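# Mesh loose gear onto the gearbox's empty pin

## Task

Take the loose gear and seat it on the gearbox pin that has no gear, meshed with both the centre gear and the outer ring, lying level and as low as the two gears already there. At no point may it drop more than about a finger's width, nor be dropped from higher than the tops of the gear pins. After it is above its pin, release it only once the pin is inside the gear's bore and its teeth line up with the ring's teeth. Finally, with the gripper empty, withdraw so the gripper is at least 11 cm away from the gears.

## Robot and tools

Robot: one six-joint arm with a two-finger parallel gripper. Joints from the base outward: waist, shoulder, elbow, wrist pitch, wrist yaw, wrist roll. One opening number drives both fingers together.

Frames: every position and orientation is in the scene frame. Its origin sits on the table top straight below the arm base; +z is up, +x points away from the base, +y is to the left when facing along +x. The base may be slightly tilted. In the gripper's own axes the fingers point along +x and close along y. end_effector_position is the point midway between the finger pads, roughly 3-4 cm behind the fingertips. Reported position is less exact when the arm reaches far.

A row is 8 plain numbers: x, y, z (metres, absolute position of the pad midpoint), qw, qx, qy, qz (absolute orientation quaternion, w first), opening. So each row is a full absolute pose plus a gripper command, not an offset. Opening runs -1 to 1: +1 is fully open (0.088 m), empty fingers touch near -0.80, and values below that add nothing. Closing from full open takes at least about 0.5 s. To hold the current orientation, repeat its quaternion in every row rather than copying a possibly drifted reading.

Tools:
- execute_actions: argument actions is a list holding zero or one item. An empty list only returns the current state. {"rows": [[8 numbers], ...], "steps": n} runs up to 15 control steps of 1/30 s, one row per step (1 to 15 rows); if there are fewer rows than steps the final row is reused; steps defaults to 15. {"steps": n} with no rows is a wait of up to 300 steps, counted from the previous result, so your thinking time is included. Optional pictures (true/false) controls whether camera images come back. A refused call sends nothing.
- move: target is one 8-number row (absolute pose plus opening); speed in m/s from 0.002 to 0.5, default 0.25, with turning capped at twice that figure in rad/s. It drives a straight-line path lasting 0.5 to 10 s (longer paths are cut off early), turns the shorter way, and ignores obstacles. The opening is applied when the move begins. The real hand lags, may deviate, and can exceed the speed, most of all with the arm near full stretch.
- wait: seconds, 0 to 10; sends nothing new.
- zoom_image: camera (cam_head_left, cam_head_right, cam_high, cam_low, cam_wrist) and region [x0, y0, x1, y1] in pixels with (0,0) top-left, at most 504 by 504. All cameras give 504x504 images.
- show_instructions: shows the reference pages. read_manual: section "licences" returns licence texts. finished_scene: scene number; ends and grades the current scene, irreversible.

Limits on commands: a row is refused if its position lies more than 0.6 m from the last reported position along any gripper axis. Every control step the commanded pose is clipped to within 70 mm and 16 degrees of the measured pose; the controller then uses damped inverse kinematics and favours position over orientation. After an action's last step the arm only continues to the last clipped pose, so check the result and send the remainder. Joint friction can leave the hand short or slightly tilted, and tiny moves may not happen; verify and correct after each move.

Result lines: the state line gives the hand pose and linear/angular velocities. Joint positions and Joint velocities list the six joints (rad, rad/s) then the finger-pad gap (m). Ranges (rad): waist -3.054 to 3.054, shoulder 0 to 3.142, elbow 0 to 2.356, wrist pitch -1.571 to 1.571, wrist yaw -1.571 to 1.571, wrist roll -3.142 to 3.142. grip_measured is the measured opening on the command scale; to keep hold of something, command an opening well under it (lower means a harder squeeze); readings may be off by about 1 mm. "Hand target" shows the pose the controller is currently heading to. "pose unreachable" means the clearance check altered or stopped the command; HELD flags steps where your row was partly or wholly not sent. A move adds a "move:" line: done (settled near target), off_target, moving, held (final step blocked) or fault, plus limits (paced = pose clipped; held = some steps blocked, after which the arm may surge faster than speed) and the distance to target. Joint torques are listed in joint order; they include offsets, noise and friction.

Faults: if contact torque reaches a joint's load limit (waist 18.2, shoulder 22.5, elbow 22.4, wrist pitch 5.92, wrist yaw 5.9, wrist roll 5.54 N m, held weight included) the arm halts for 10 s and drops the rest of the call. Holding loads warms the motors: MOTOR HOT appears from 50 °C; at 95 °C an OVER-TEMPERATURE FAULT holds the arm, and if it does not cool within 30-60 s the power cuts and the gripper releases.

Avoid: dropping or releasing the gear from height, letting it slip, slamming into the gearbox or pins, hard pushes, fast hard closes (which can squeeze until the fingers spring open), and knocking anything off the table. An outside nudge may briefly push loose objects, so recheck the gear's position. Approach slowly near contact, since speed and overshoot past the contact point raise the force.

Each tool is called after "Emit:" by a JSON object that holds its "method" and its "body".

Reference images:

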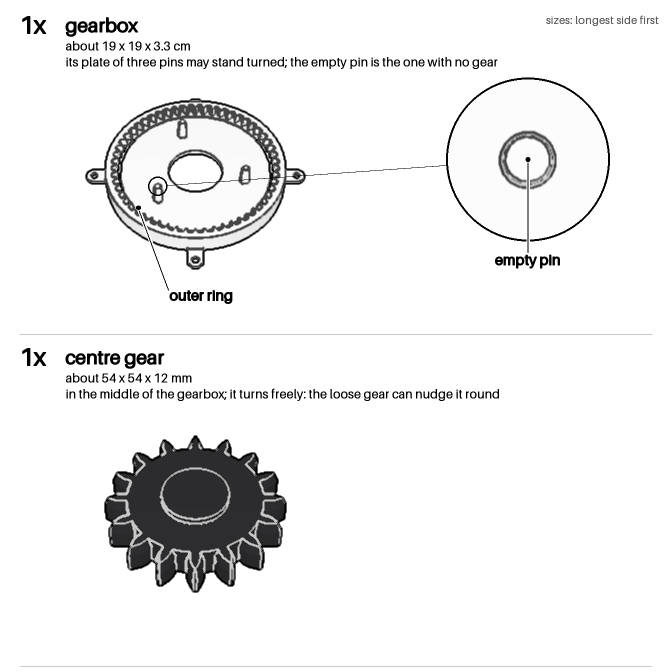

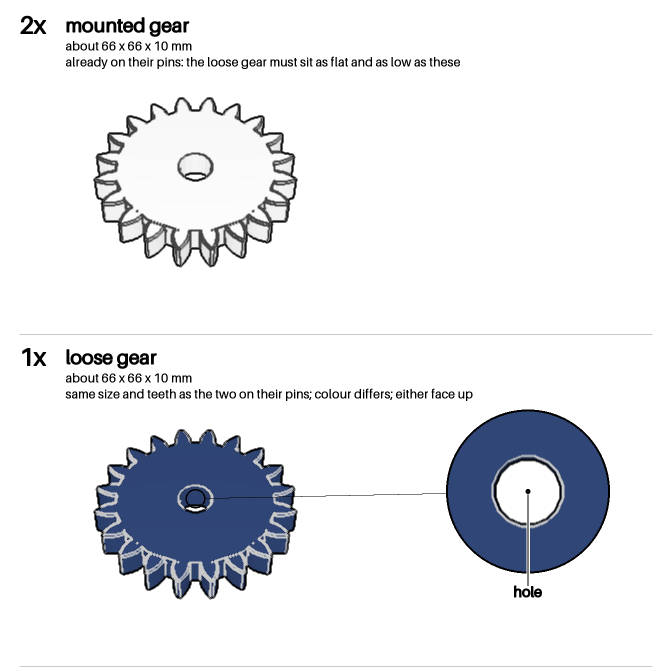

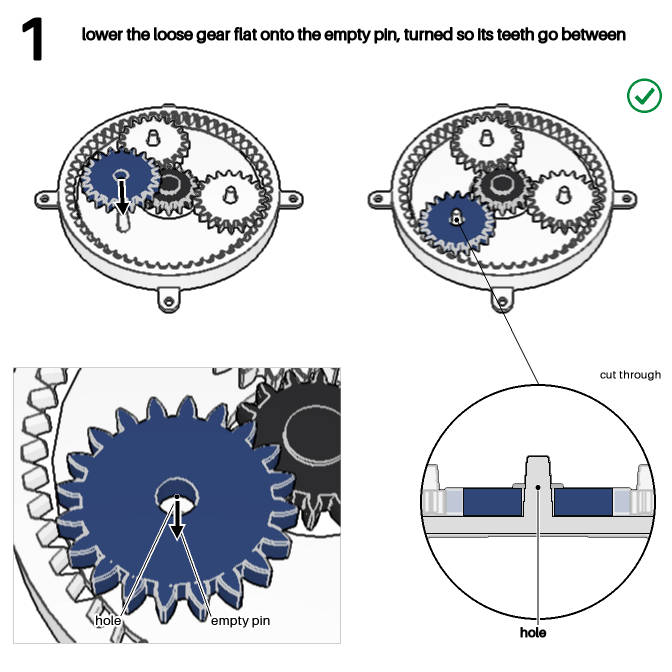

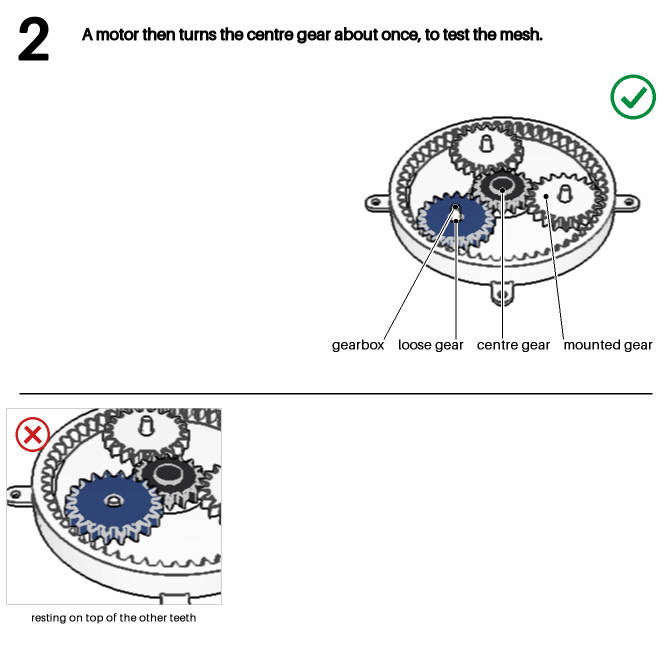

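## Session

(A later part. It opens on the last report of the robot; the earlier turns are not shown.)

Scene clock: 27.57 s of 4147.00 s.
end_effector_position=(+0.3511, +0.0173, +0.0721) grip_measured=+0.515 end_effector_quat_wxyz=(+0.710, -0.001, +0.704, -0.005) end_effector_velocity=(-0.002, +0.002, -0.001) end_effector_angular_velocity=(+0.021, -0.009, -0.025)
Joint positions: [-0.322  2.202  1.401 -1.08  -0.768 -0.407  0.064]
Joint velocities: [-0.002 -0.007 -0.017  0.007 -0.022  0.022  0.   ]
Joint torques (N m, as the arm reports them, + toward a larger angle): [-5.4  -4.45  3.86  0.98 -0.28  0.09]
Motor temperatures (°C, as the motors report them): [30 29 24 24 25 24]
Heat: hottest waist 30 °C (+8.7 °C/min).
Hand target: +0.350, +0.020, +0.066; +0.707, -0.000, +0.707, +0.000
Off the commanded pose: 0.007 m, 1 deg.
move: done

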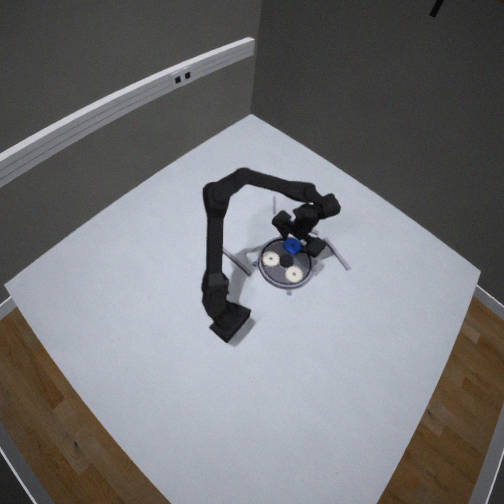

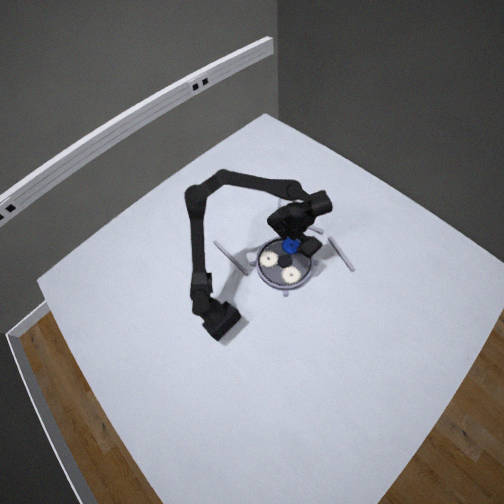

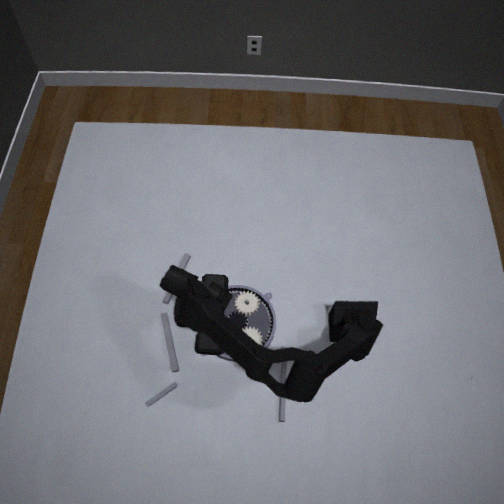

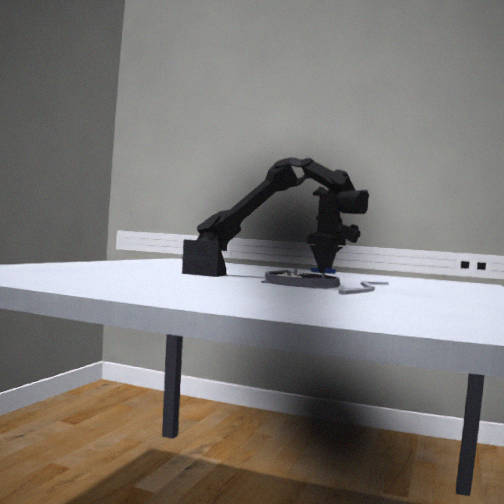

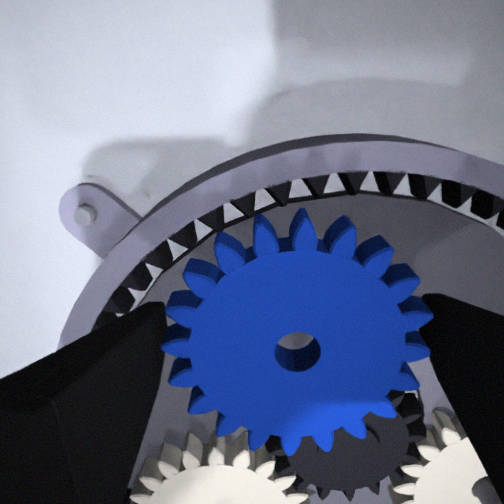

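Emit:
{"method": "move", "body": {"target": [0.31,0.02,0.09,0.707,0,0.707,0,-0.2], "speed": 0.05}}

Scene clock: 29.87 s of 4147.00 s.
end_effector_position=(+0.3120, +0.0200, +0.0873) grip_measured=+0.515 end_effector_quat_wxyz=(+0.705, +0.002, +0.709, +0.001) end_effector_velocity=(-0.007, +0.004, +0.002) end_effector_angular_velocity=(+0.020, +0.014, -0.008)
Joint positions: [-0.384  2.097  1.271 -1.133 -0.753 -0.507  0.064]
Joint velocities: [-0.007 -0.007 -0.007 -0.037 -0.007 -0.022  0.   ]
Joint torques (N m, as the arm reports them, + toward a larger angle): [-6.54 -5.06  4.57  0.05  0.11 -0.11]
Motor temperatures (°C, as the motors report them): [30 29 24 24 25 24]
Heat: hottest waist 30 °C (+8.0 °C/min).
Hand target: +0.310, +0.020, +0.090; +0.707, +0.000, +0.707, +0.000
Off the commanded pose: 0.003 m, 0 deg.
move: done

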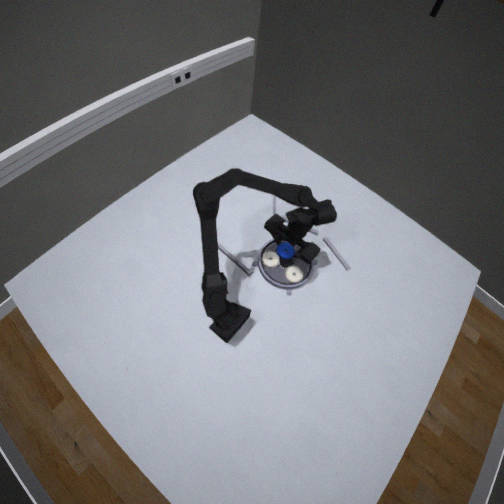

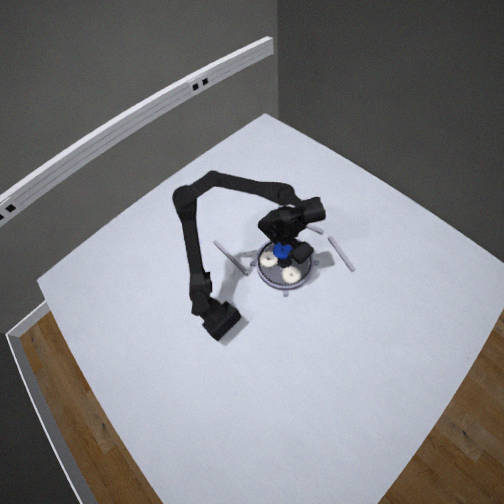

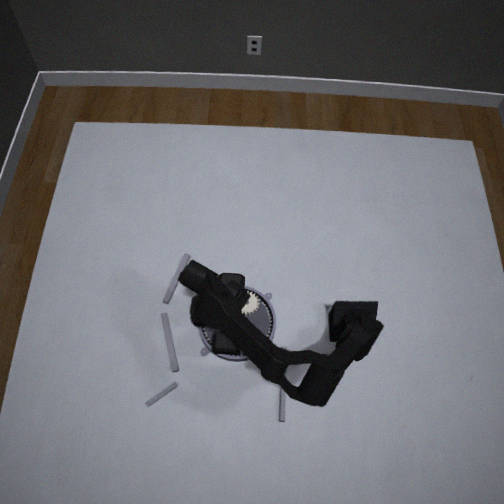

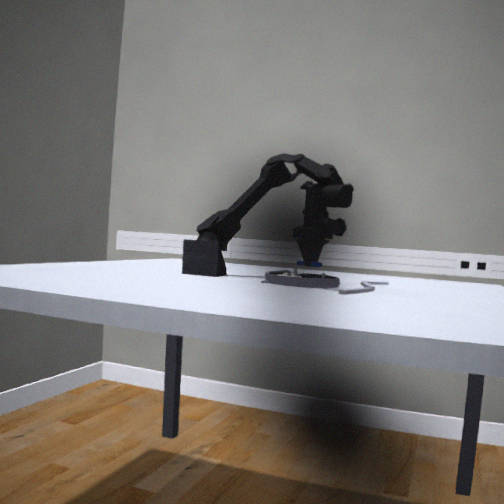

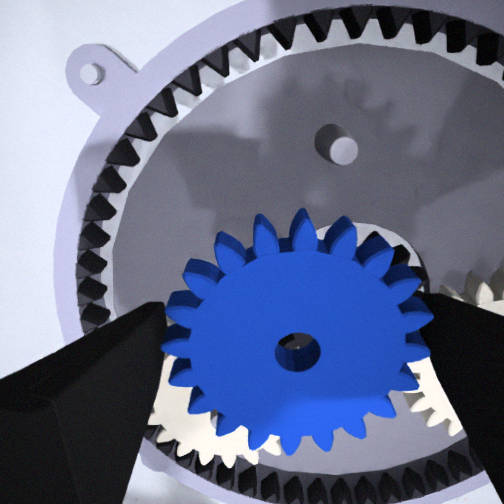

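Emit:
{"method": "move", "body": {"target": [0.356,0.008,0.085,0.707,0,0.707,0,-0.2], "speed": 0.05}}

Emit:
{"method": "move", "body": {"target": [0.356,0.008,0.064,0.707,0,0.707,0,-0.2], "speed": 0.02}}

Scene clock: 32.30 s of 4147.00 s.
end_effector_position=(+0.3535, +0.0085, +0.0844) grip_measured=+0.515 end_effector_quat_wxyz=(+0.706, -0.002, +0.708, +0.001) end_effector_velocity=(+0.000, +0.002, +0.002) end_effector_angular_velocity=(+0.011, +0.003, -0.003)
Joint positions: [-0.358  2.24   1.467 -1.157 -0.758 -0.474  0.064]
Joint velocities: [-0.002  0.002  0.012 -0.022 -0.007 -0.007 -0.001]
Joint torques (N m, as the arm reports them, + toward a larger angle): [-6.86 -4.06  6.66  0.05 -0.08  0.11]
Motor temperatures (°C, as the motors report them): [31 29 24 24 25 24]
Heat: hottest waist 31 °C (+9.3 °C/min).
Hand target: +0.356, +0.008, +0.085; +0.707, +0.000, +0.707, -0.000
Off the commanded pose: 0.003 m, 0 deg.
move: done

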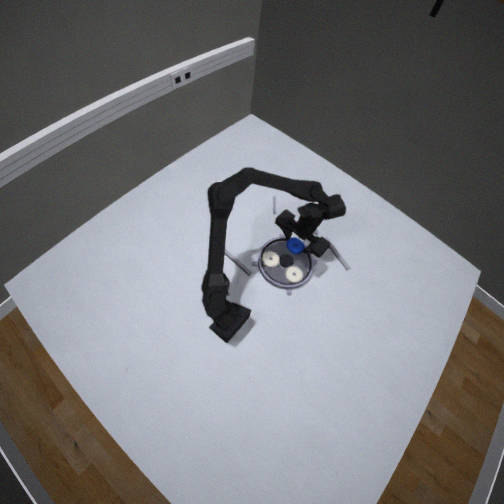

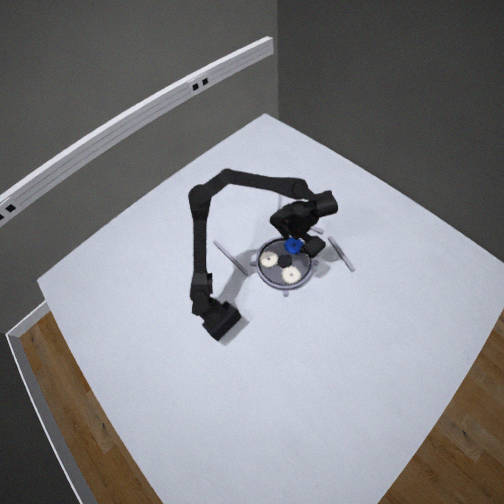

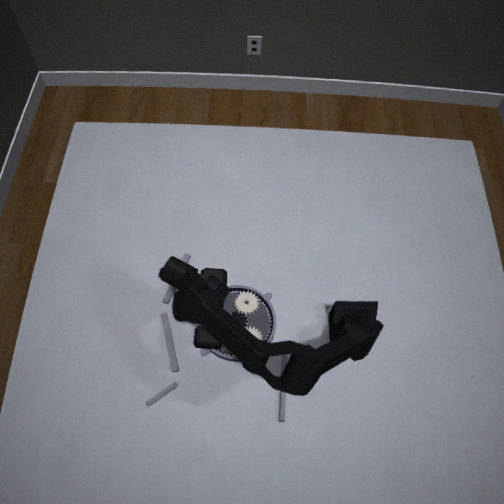

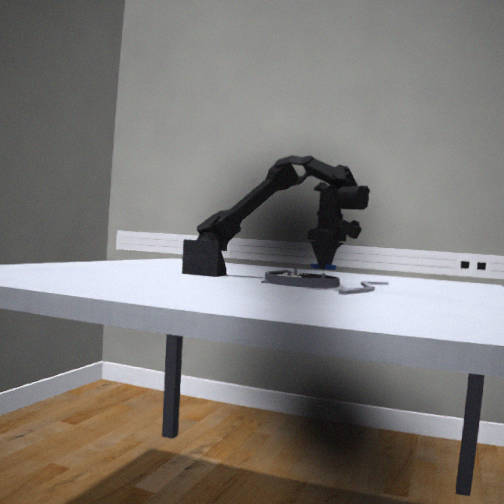

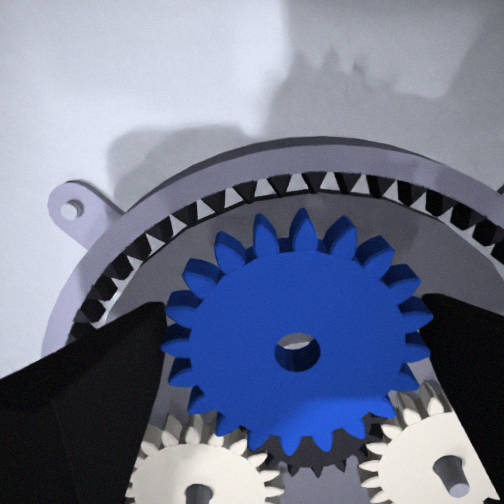

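Scene clock: 33.57 s of 4147.00 s.
end_effector_position=(+0.3578, +0.0077, +0.0722) grip_measured=+0.514 end_effector_quat_wxyz=(+0.712, -0.004, +0.702, -0.003) end_effector_velocity=(+0.003, +0.001, -0.000) end_effector_angular_velocity=(+0.015, -0.022, +0.003)
Joint positions: [-0.334  2.241  1.435 -1.078 -0.767 -0.424  0.064]
Joint velocities: [-0.002 -0.002 -0.007  0.022 -0.022  0.007 -0.   ]
Joint torques (N m, as the arm reports them, + toward a larger angle): [-5.58 -3.81  3.9   1.   -0.18  0.12]
Motor temperatures (°C, as the motors report them): [31 29 24 24 25 24]
Heat: hottest waist 31 °C (+8.9 °C/min).
Hand target: +0.356, +0.008, +0.064; +0.707, -0.000, +0.707, -0.000
Off the commanded pose: 0.008 m, 1 deg.
move: done

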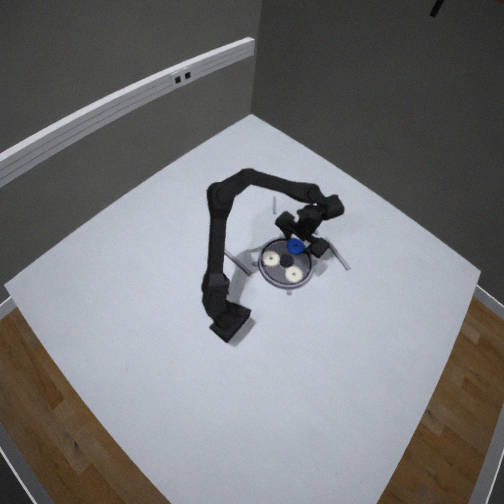

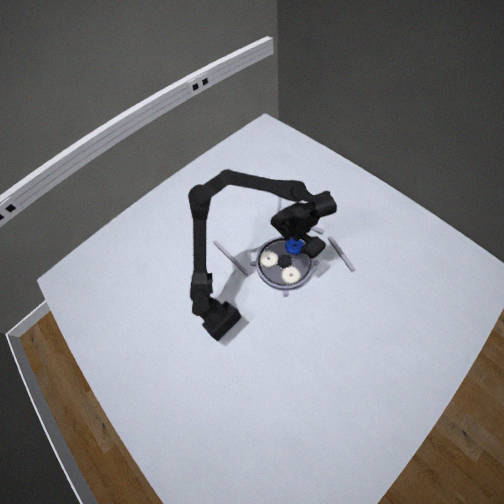

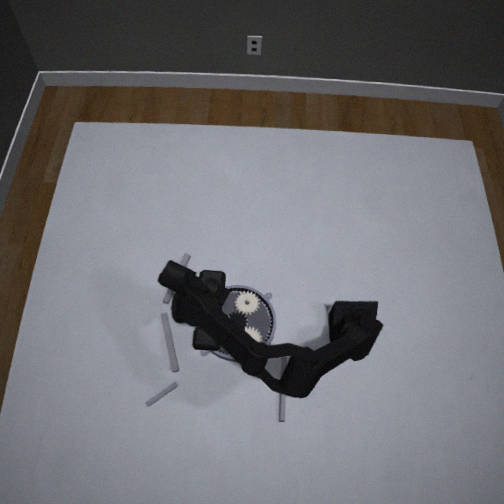

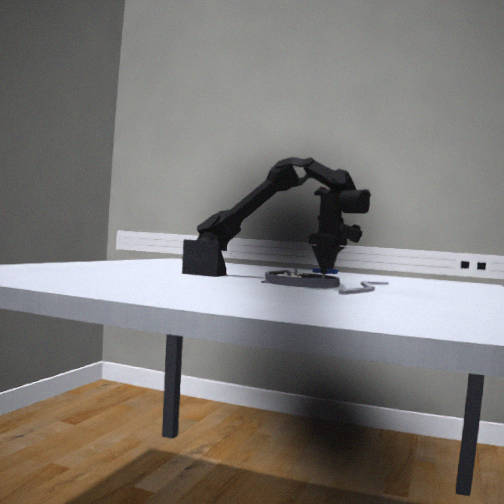

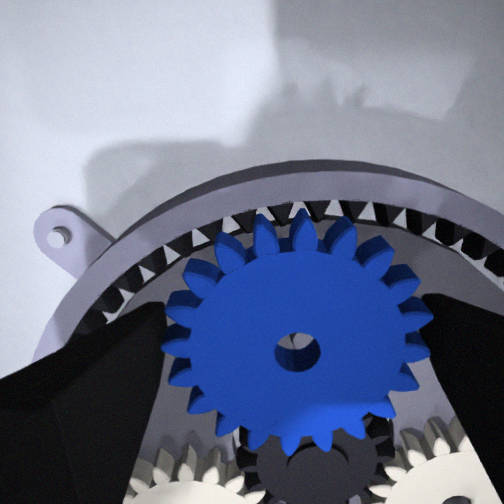

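Emit:
{"method": "move", "body": {"target": [0.348,0.008,0.066,0.707,0,0.707,0,-0.2], "speed": 0.01}}

Scene clock: 36.20 s of 4147.00 s.
end_effector_position=(+0.3539, +0.0065, +0.0719) grip_measured=+0.515 end_effector_quat_wxyz=(+0.714, -0.004, +0.700, -0.001) end_effector_velocity=(-0.002, +0.002, +0.001) end_effector_angular_velocity=(+0.009, -0.000, +0.001)
Joint positions: [-0.34   2.229  1.408 -1.062 -0.77  -0.43   0.064]
Joint velocities: [-0.002 -0.007 -0.007 -0.007 -0.007 -0.007  0.   ]
Joint torques (N m, as the arm reports them, + toward a larger angle): [-5.85 -4.72  2.79  0.12 -0.01 -0.09]
Motor temperatures (°C, as the motors report them): [31 29 24 24 25 24]
Heat: hottest waist 31 °C (+8.3 °C/min).
Hand target: +0.348, +0.008, +0.066; +0.707, +0.000, +0.707, -0.000
Off the commanded pose: 0.008 m, 1 deg.
move: done

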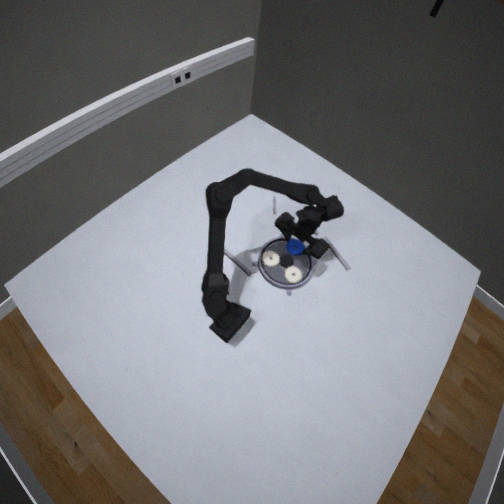

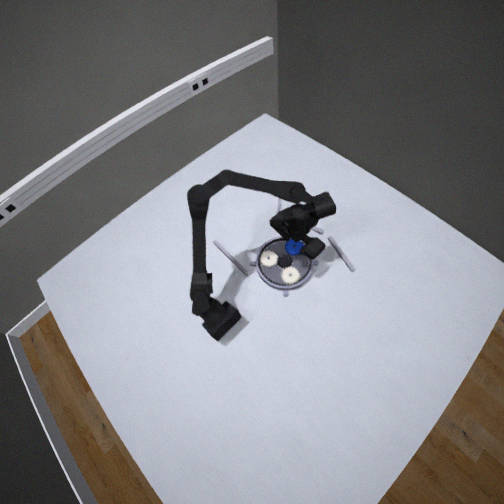

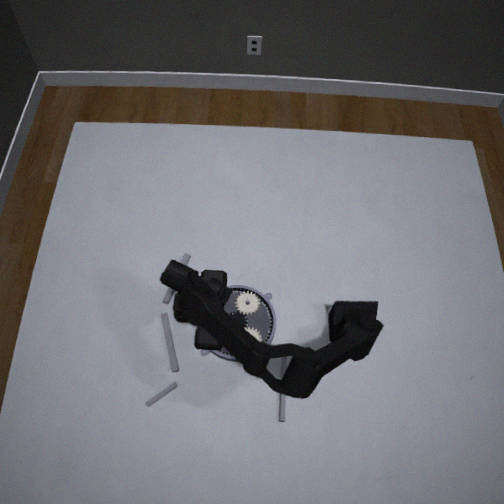

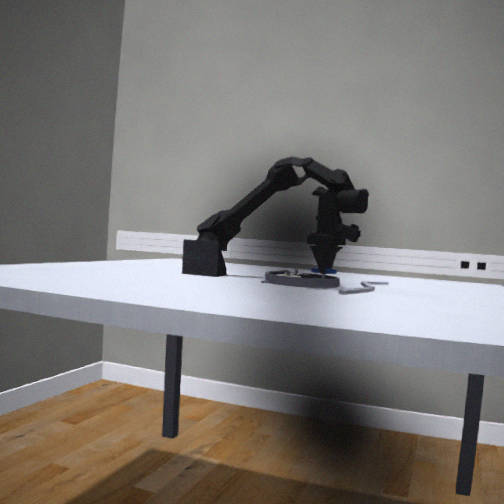

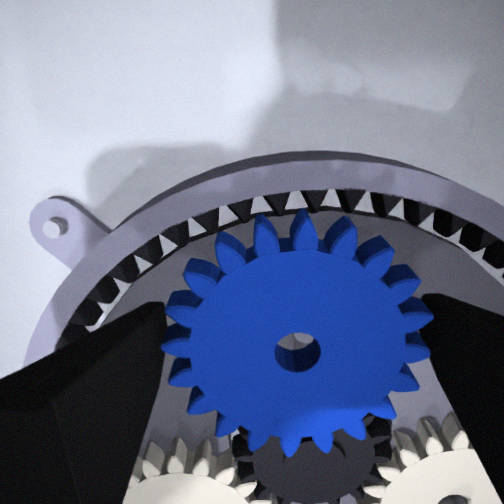

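Emit:
{"method": "zoom_image", "body": {"camera": "cam_wrist", "region": [240,300,360,400]}}

Region (240, 300, 360, 400) of cam_wrist's 504x504 image, scaled by 4.200, with more detail than that image has.

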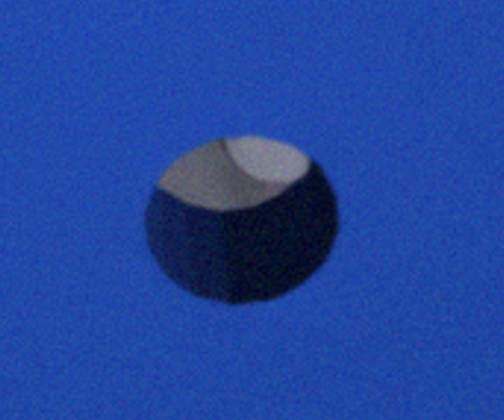

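Emit:
{"method": "move", "body": {"target": [0.356,0.003,0.08,0.707,0,0.707,0,-0.2], "speed": 0.02}}

Emit:
{"method": "move", "body": {"target": [0.356,0.003,0.064,0.707,0,0.707,0,-0.2], "speed": 0.02}}

Scene clock: 38.67 s of 4147.00 s.
end_effector_position=(+0.3542, +0.0056, +0.0779) grip_measured=+0.515 end_effector_quat_wxyz=(+0.706, +0.001, +0.708, +0.001) end_effector_velocity=(+0.001, +0.003, +0.001) end_effector_angular_velocity=(+0.025, -0.001, +0.008)
Joint positions: [-0.352  2.253  1.458 -1.133 -0.763 -0.465  0.064]
Joint velocities: [-0.002  0.007  0.012 -0.022 -0.022 -0.022  0.003]
Joint torques (N m, as the arm reports them, + toward a larger angle): [-7.34 -4.22  6.65  0.04  0.08 -0.08]
Motor temperatures (°C, as the motors report them): [31 29 24 24 25 24]
Heat: hottest waist 31 °C (+7.8 °C/min).
Hand target: +0.356, +0.003, +0.080; +0.707, +0.000, +0.707, +0.000
Off the commanded pose: 0.004 m, 0 deg.
move: done

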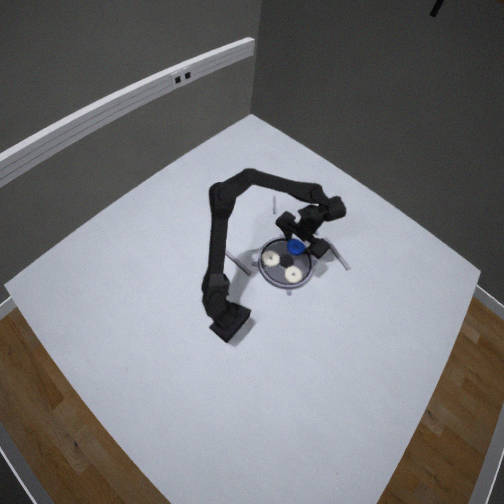

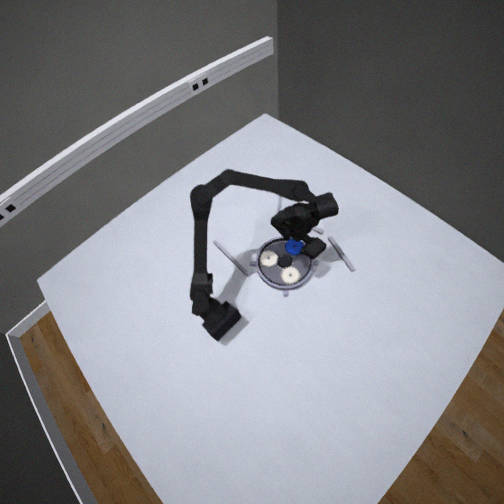

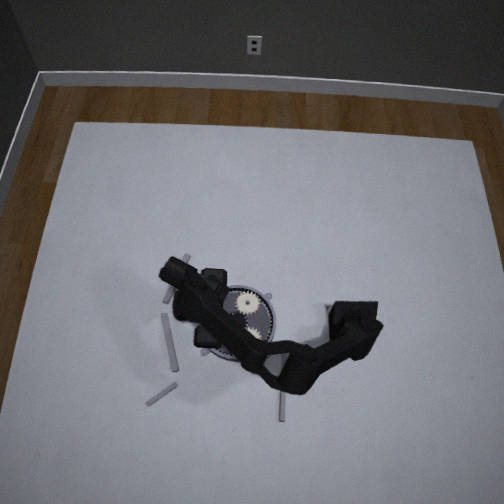

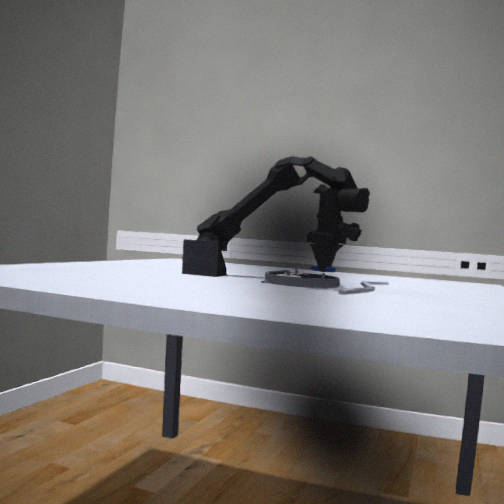

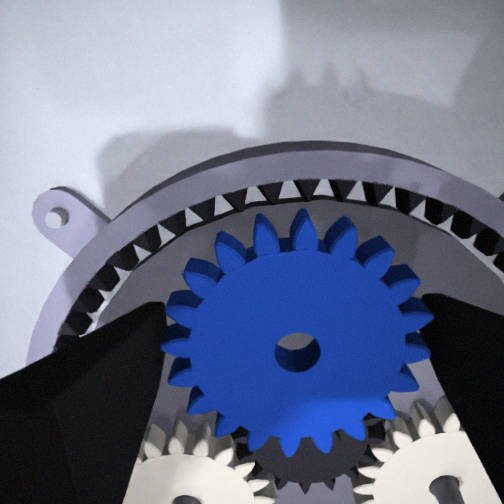

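Scene clock: 39.60 s of 4147.00 s.
end_effector_position=(+0.3579, +0.0032, +0.0720) grip_measured=+0.515 end_effector_quat_wxyz=(+0.712, -0.004, +0.702, -0.002) end_effector_velocity=(-0.003, -0.003, +0.000) end_effector_angular_velocity=(-0.006, -0.001, +0.001)
Joint positions: [-0.342  2.253  1.44  -1.079 -0.766 -0.435  0.064]
Joint velocities: [-0.007 -0.002 -0.012  0.007  0.007 -0.007 -0.001]
Joint torques (N m, as the arm reports them, + toward a larger angle): [-5.74 -3.83  3.89  1.   -0.16  0.1 ]
Motor temperatures (°C, as the motors report them): [31 29 24 24 25 24]
Heat: hottest waist 31 °C (+7.6 °C/min).
Hand target: +0.356, +0.003, +0.064; +0.707, +0.000, +0.707, -0.000
Off the commanded pose: 0.008 m, 1 deg.
move: done

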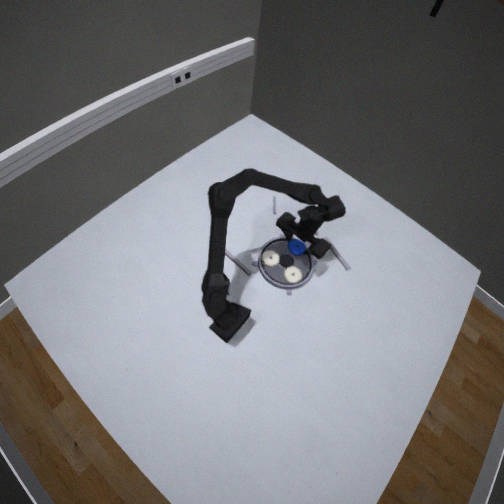

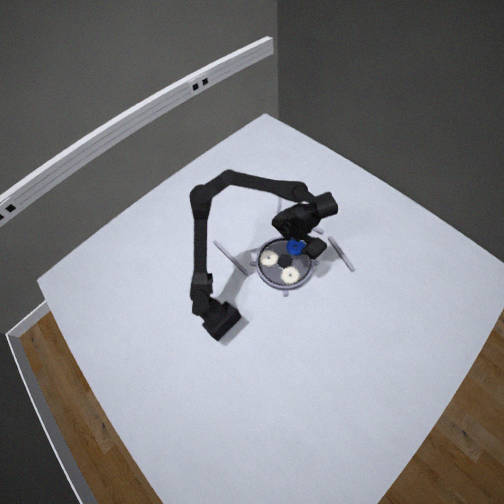

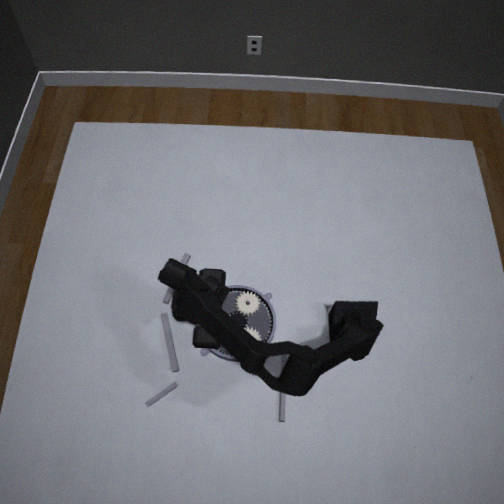

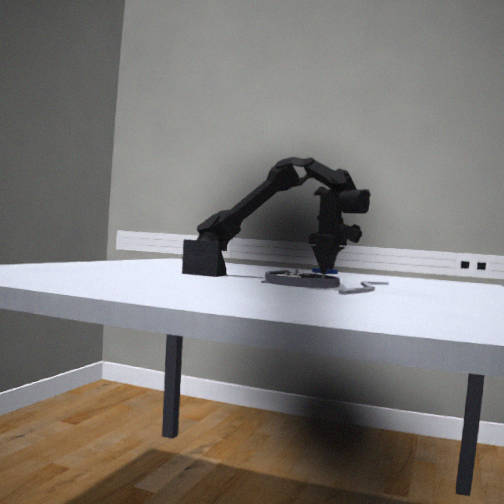

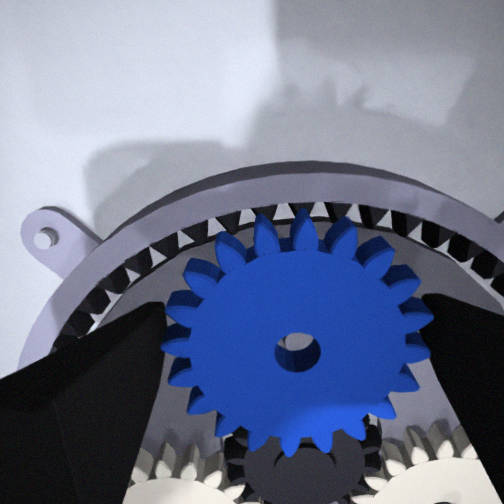

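Emit:
{"method": "move", "body": {"target": [0.355,-0.001,0.064,0.707,0,0.707,0,-0.2], "speed": 0.01}}

Scene clock: 41.47 s of 4147.00 s.
end_effector_position=(+0.3589, +0.0016, +0.0723) grip_measured=+0.515 end_effector_quat_wxyz=(+0.714, -0.007, +0.700, -0.000) end_effector_velocity=(-0.000, +0.005, -0.001) end_effector_angular_velocity=(+0.022, -0.003, +0.004)
Joint positions: [-0.344  2.254  1.437 -1.068 -0.765 -0.439  0.064]
Joint velocities: [ 0.002 -0.002 -0.002 -0.007 -0.022 -0.007  0.   ]
Joint torques (N m, as the arm reports them, + toward a larger angle): [-6.09 -3.17  3.85  0.53 -0.08 -0.07]
Motor temperatures (°C, as the motors report them): [32 29 24 24 25 24]
Heat: hottest waist 32 °C (+8.7 °C/min).
Hand target: +0.355, -0.001, +0.064; +0.707, -0.000, +0.707, +0.000
Off the commanded pose: 0.009 m, 1 deg.
move: off_target

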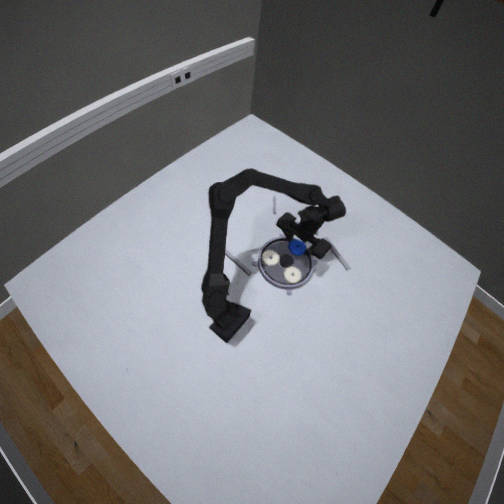

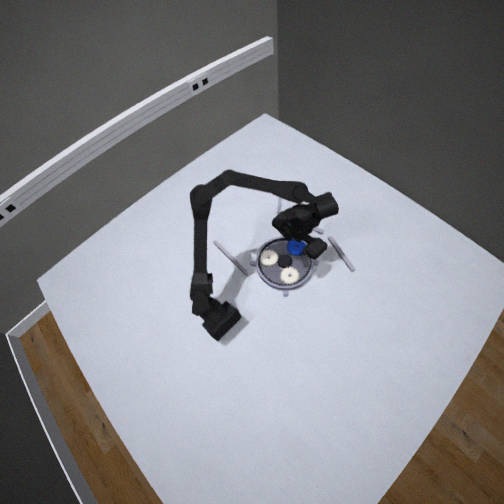

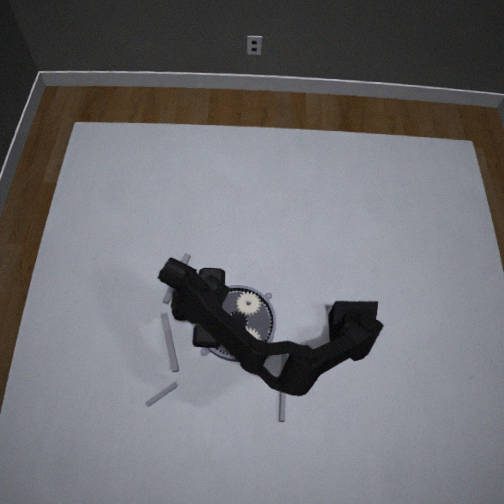

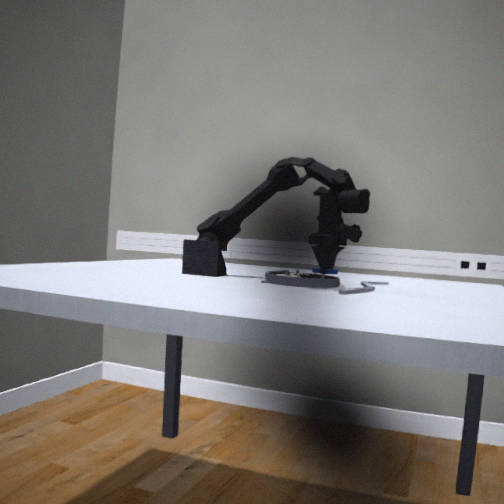

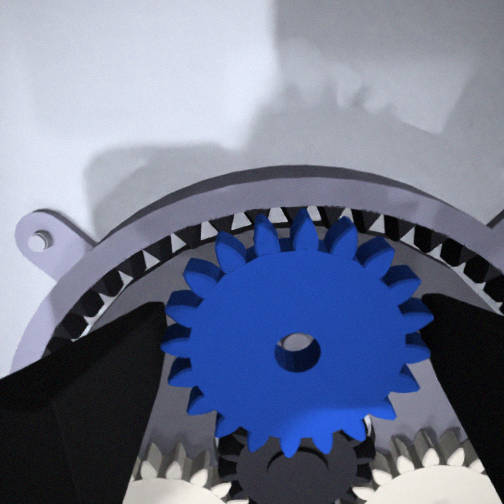

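Emit:
{"method": "move", "body": {"target": [0.353,-0.002,0.08,0.707,0,0.707,0,-0.2], "speed": 0.02}}

Emit:
{"method": "zoom_image", "body": {"camera": "cam_wrist", "region": [240,300,360,400]}}

Scene clock: 43.40 s of 4147.00 s.
end_effector_position=(+0.3514, +0.0006, +0.0781) grip_measured=+0.514 end_effector_quat_wxyz=(+0.706, +0.000, +0.708, +0.001) end_effector_velocity=(-0.003, +0.001, +0.002) end_effector_angular_velocity=(+0.014, +0.005, +0.017)
Joint positions: [-0.363  2.258  1.449 -1.129 -0.759 -0.48   0.064]
Joint velocities: [-0.007  0.002  0.002 -0.022 -0.007 -0.037 -0.001]
Joint torques (N m, as the arm reports them, + toward a larger angle): [-7.3  -4.1   6.73  0.03  0.05 -0.13]
Motor temperatures (°C, as the motors report them): [32 29 24 24 25 24]
Heat: hottest waist 32 °C (+8.3 °C/min).
Hand target: +0.353, -0.002, +0.080; +0.707, +0.000, +0.707, +0.000
Off the commanded pose: 0.004 m, 0 deg.
move: done

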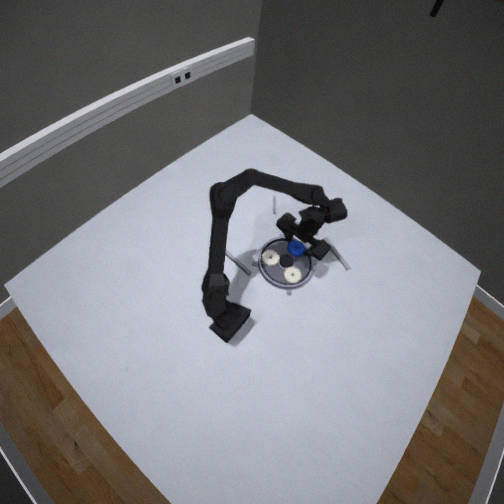

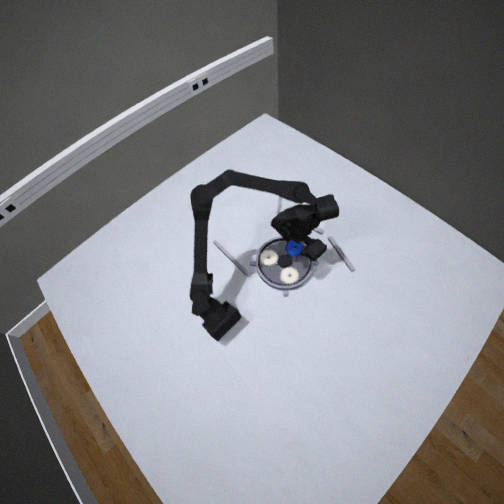

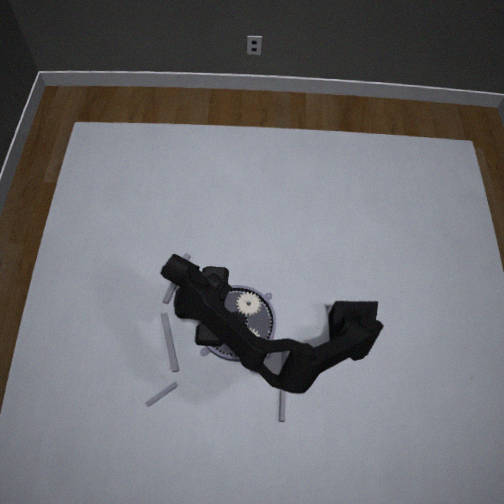

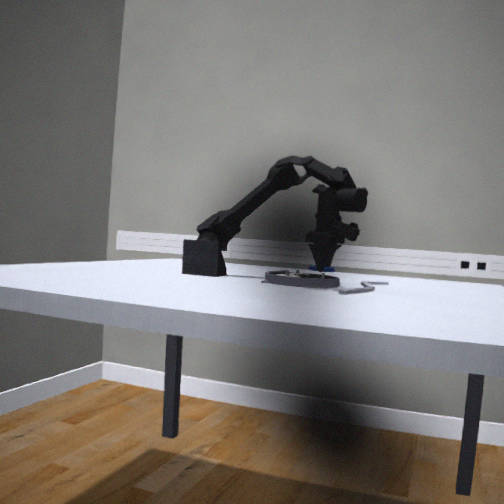

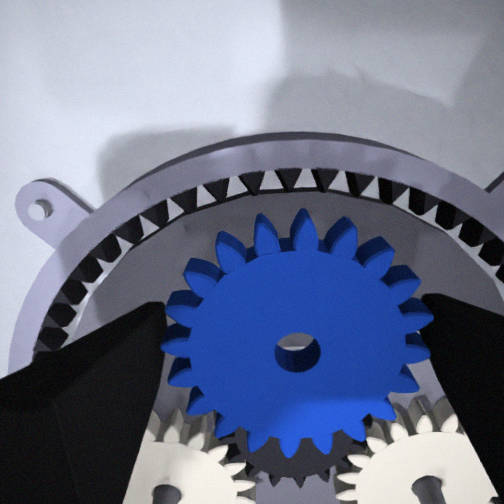

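Region (240, 300, 360, 400) of cam_wrist's 504x504 image, scaled by 4.200, with more detail than that image has.

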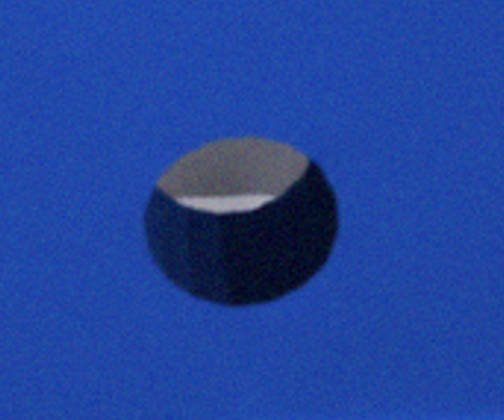

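Emit:
{"method": "move", "body": {"target": [0.353,-0.002,0.064,0.707,0,0.707,0,-0.2], "speed": 0.02}}

Scene clock: 45.37 s of 4147.00 s.
end_effector_position=(+0.3550, +0.0004, +0.0664) grip_measured=+0.516 end_effector_quat_wxyz=(+0.709, -0.006, +0.705, +0.003) end_effector_velocity=(-0.001, +0.004, +0.001) end_effector_angular_velocity=(+0.022, -0.006, +0.001)
Joint positions: [-0.338  2.262  1.424 -1.065 -0.766 -0.45   0.064]
Joint velocities: [-0.002 -0.007 -0.007 -0.007 -0.022 -0.007  0.   ]
Joint torques (N m, as the arm reports them, + toward a larger angle): [-6.88 -4.2   4.42  0.44 -0.02  0.13]
Motor temperatures (°C, as the motors report them): [32 29 24 24 25 24]
Heat: hottest waist 32 °C (+7.9 °C/min).
Hand target: +0.353, -0.002, +0.064; +0.707, +0.000, +0.707, -0.000
Off the commanded pose: 0.004 m, 1 deg.
move: done

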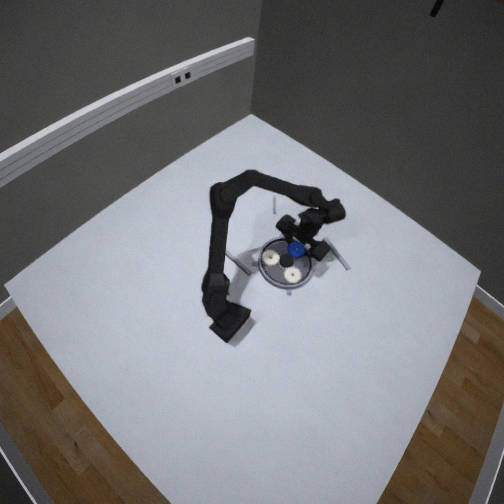

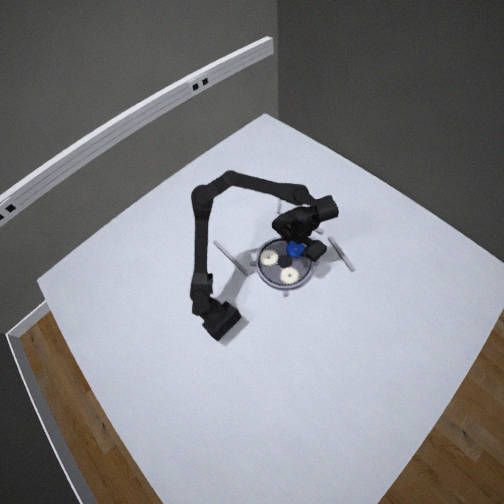

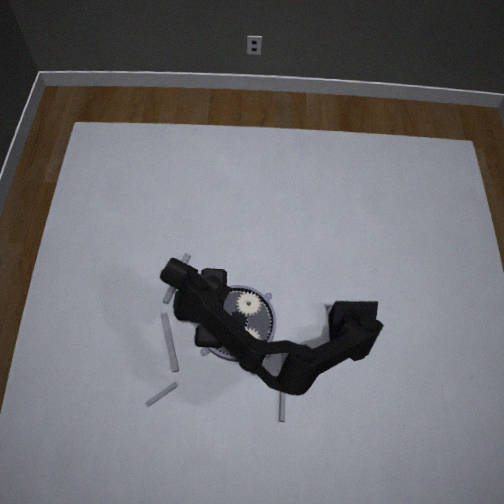

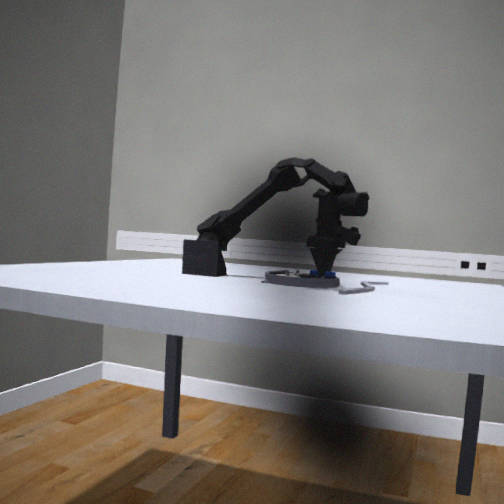

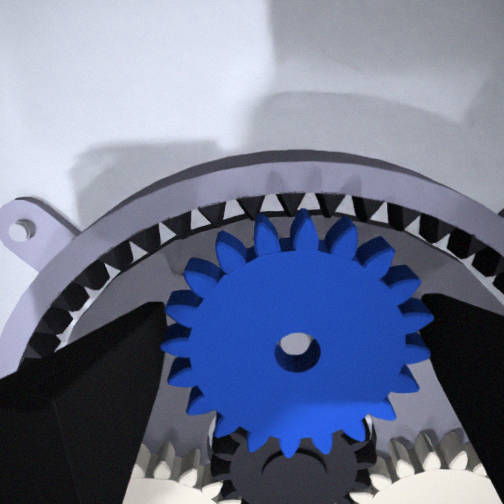

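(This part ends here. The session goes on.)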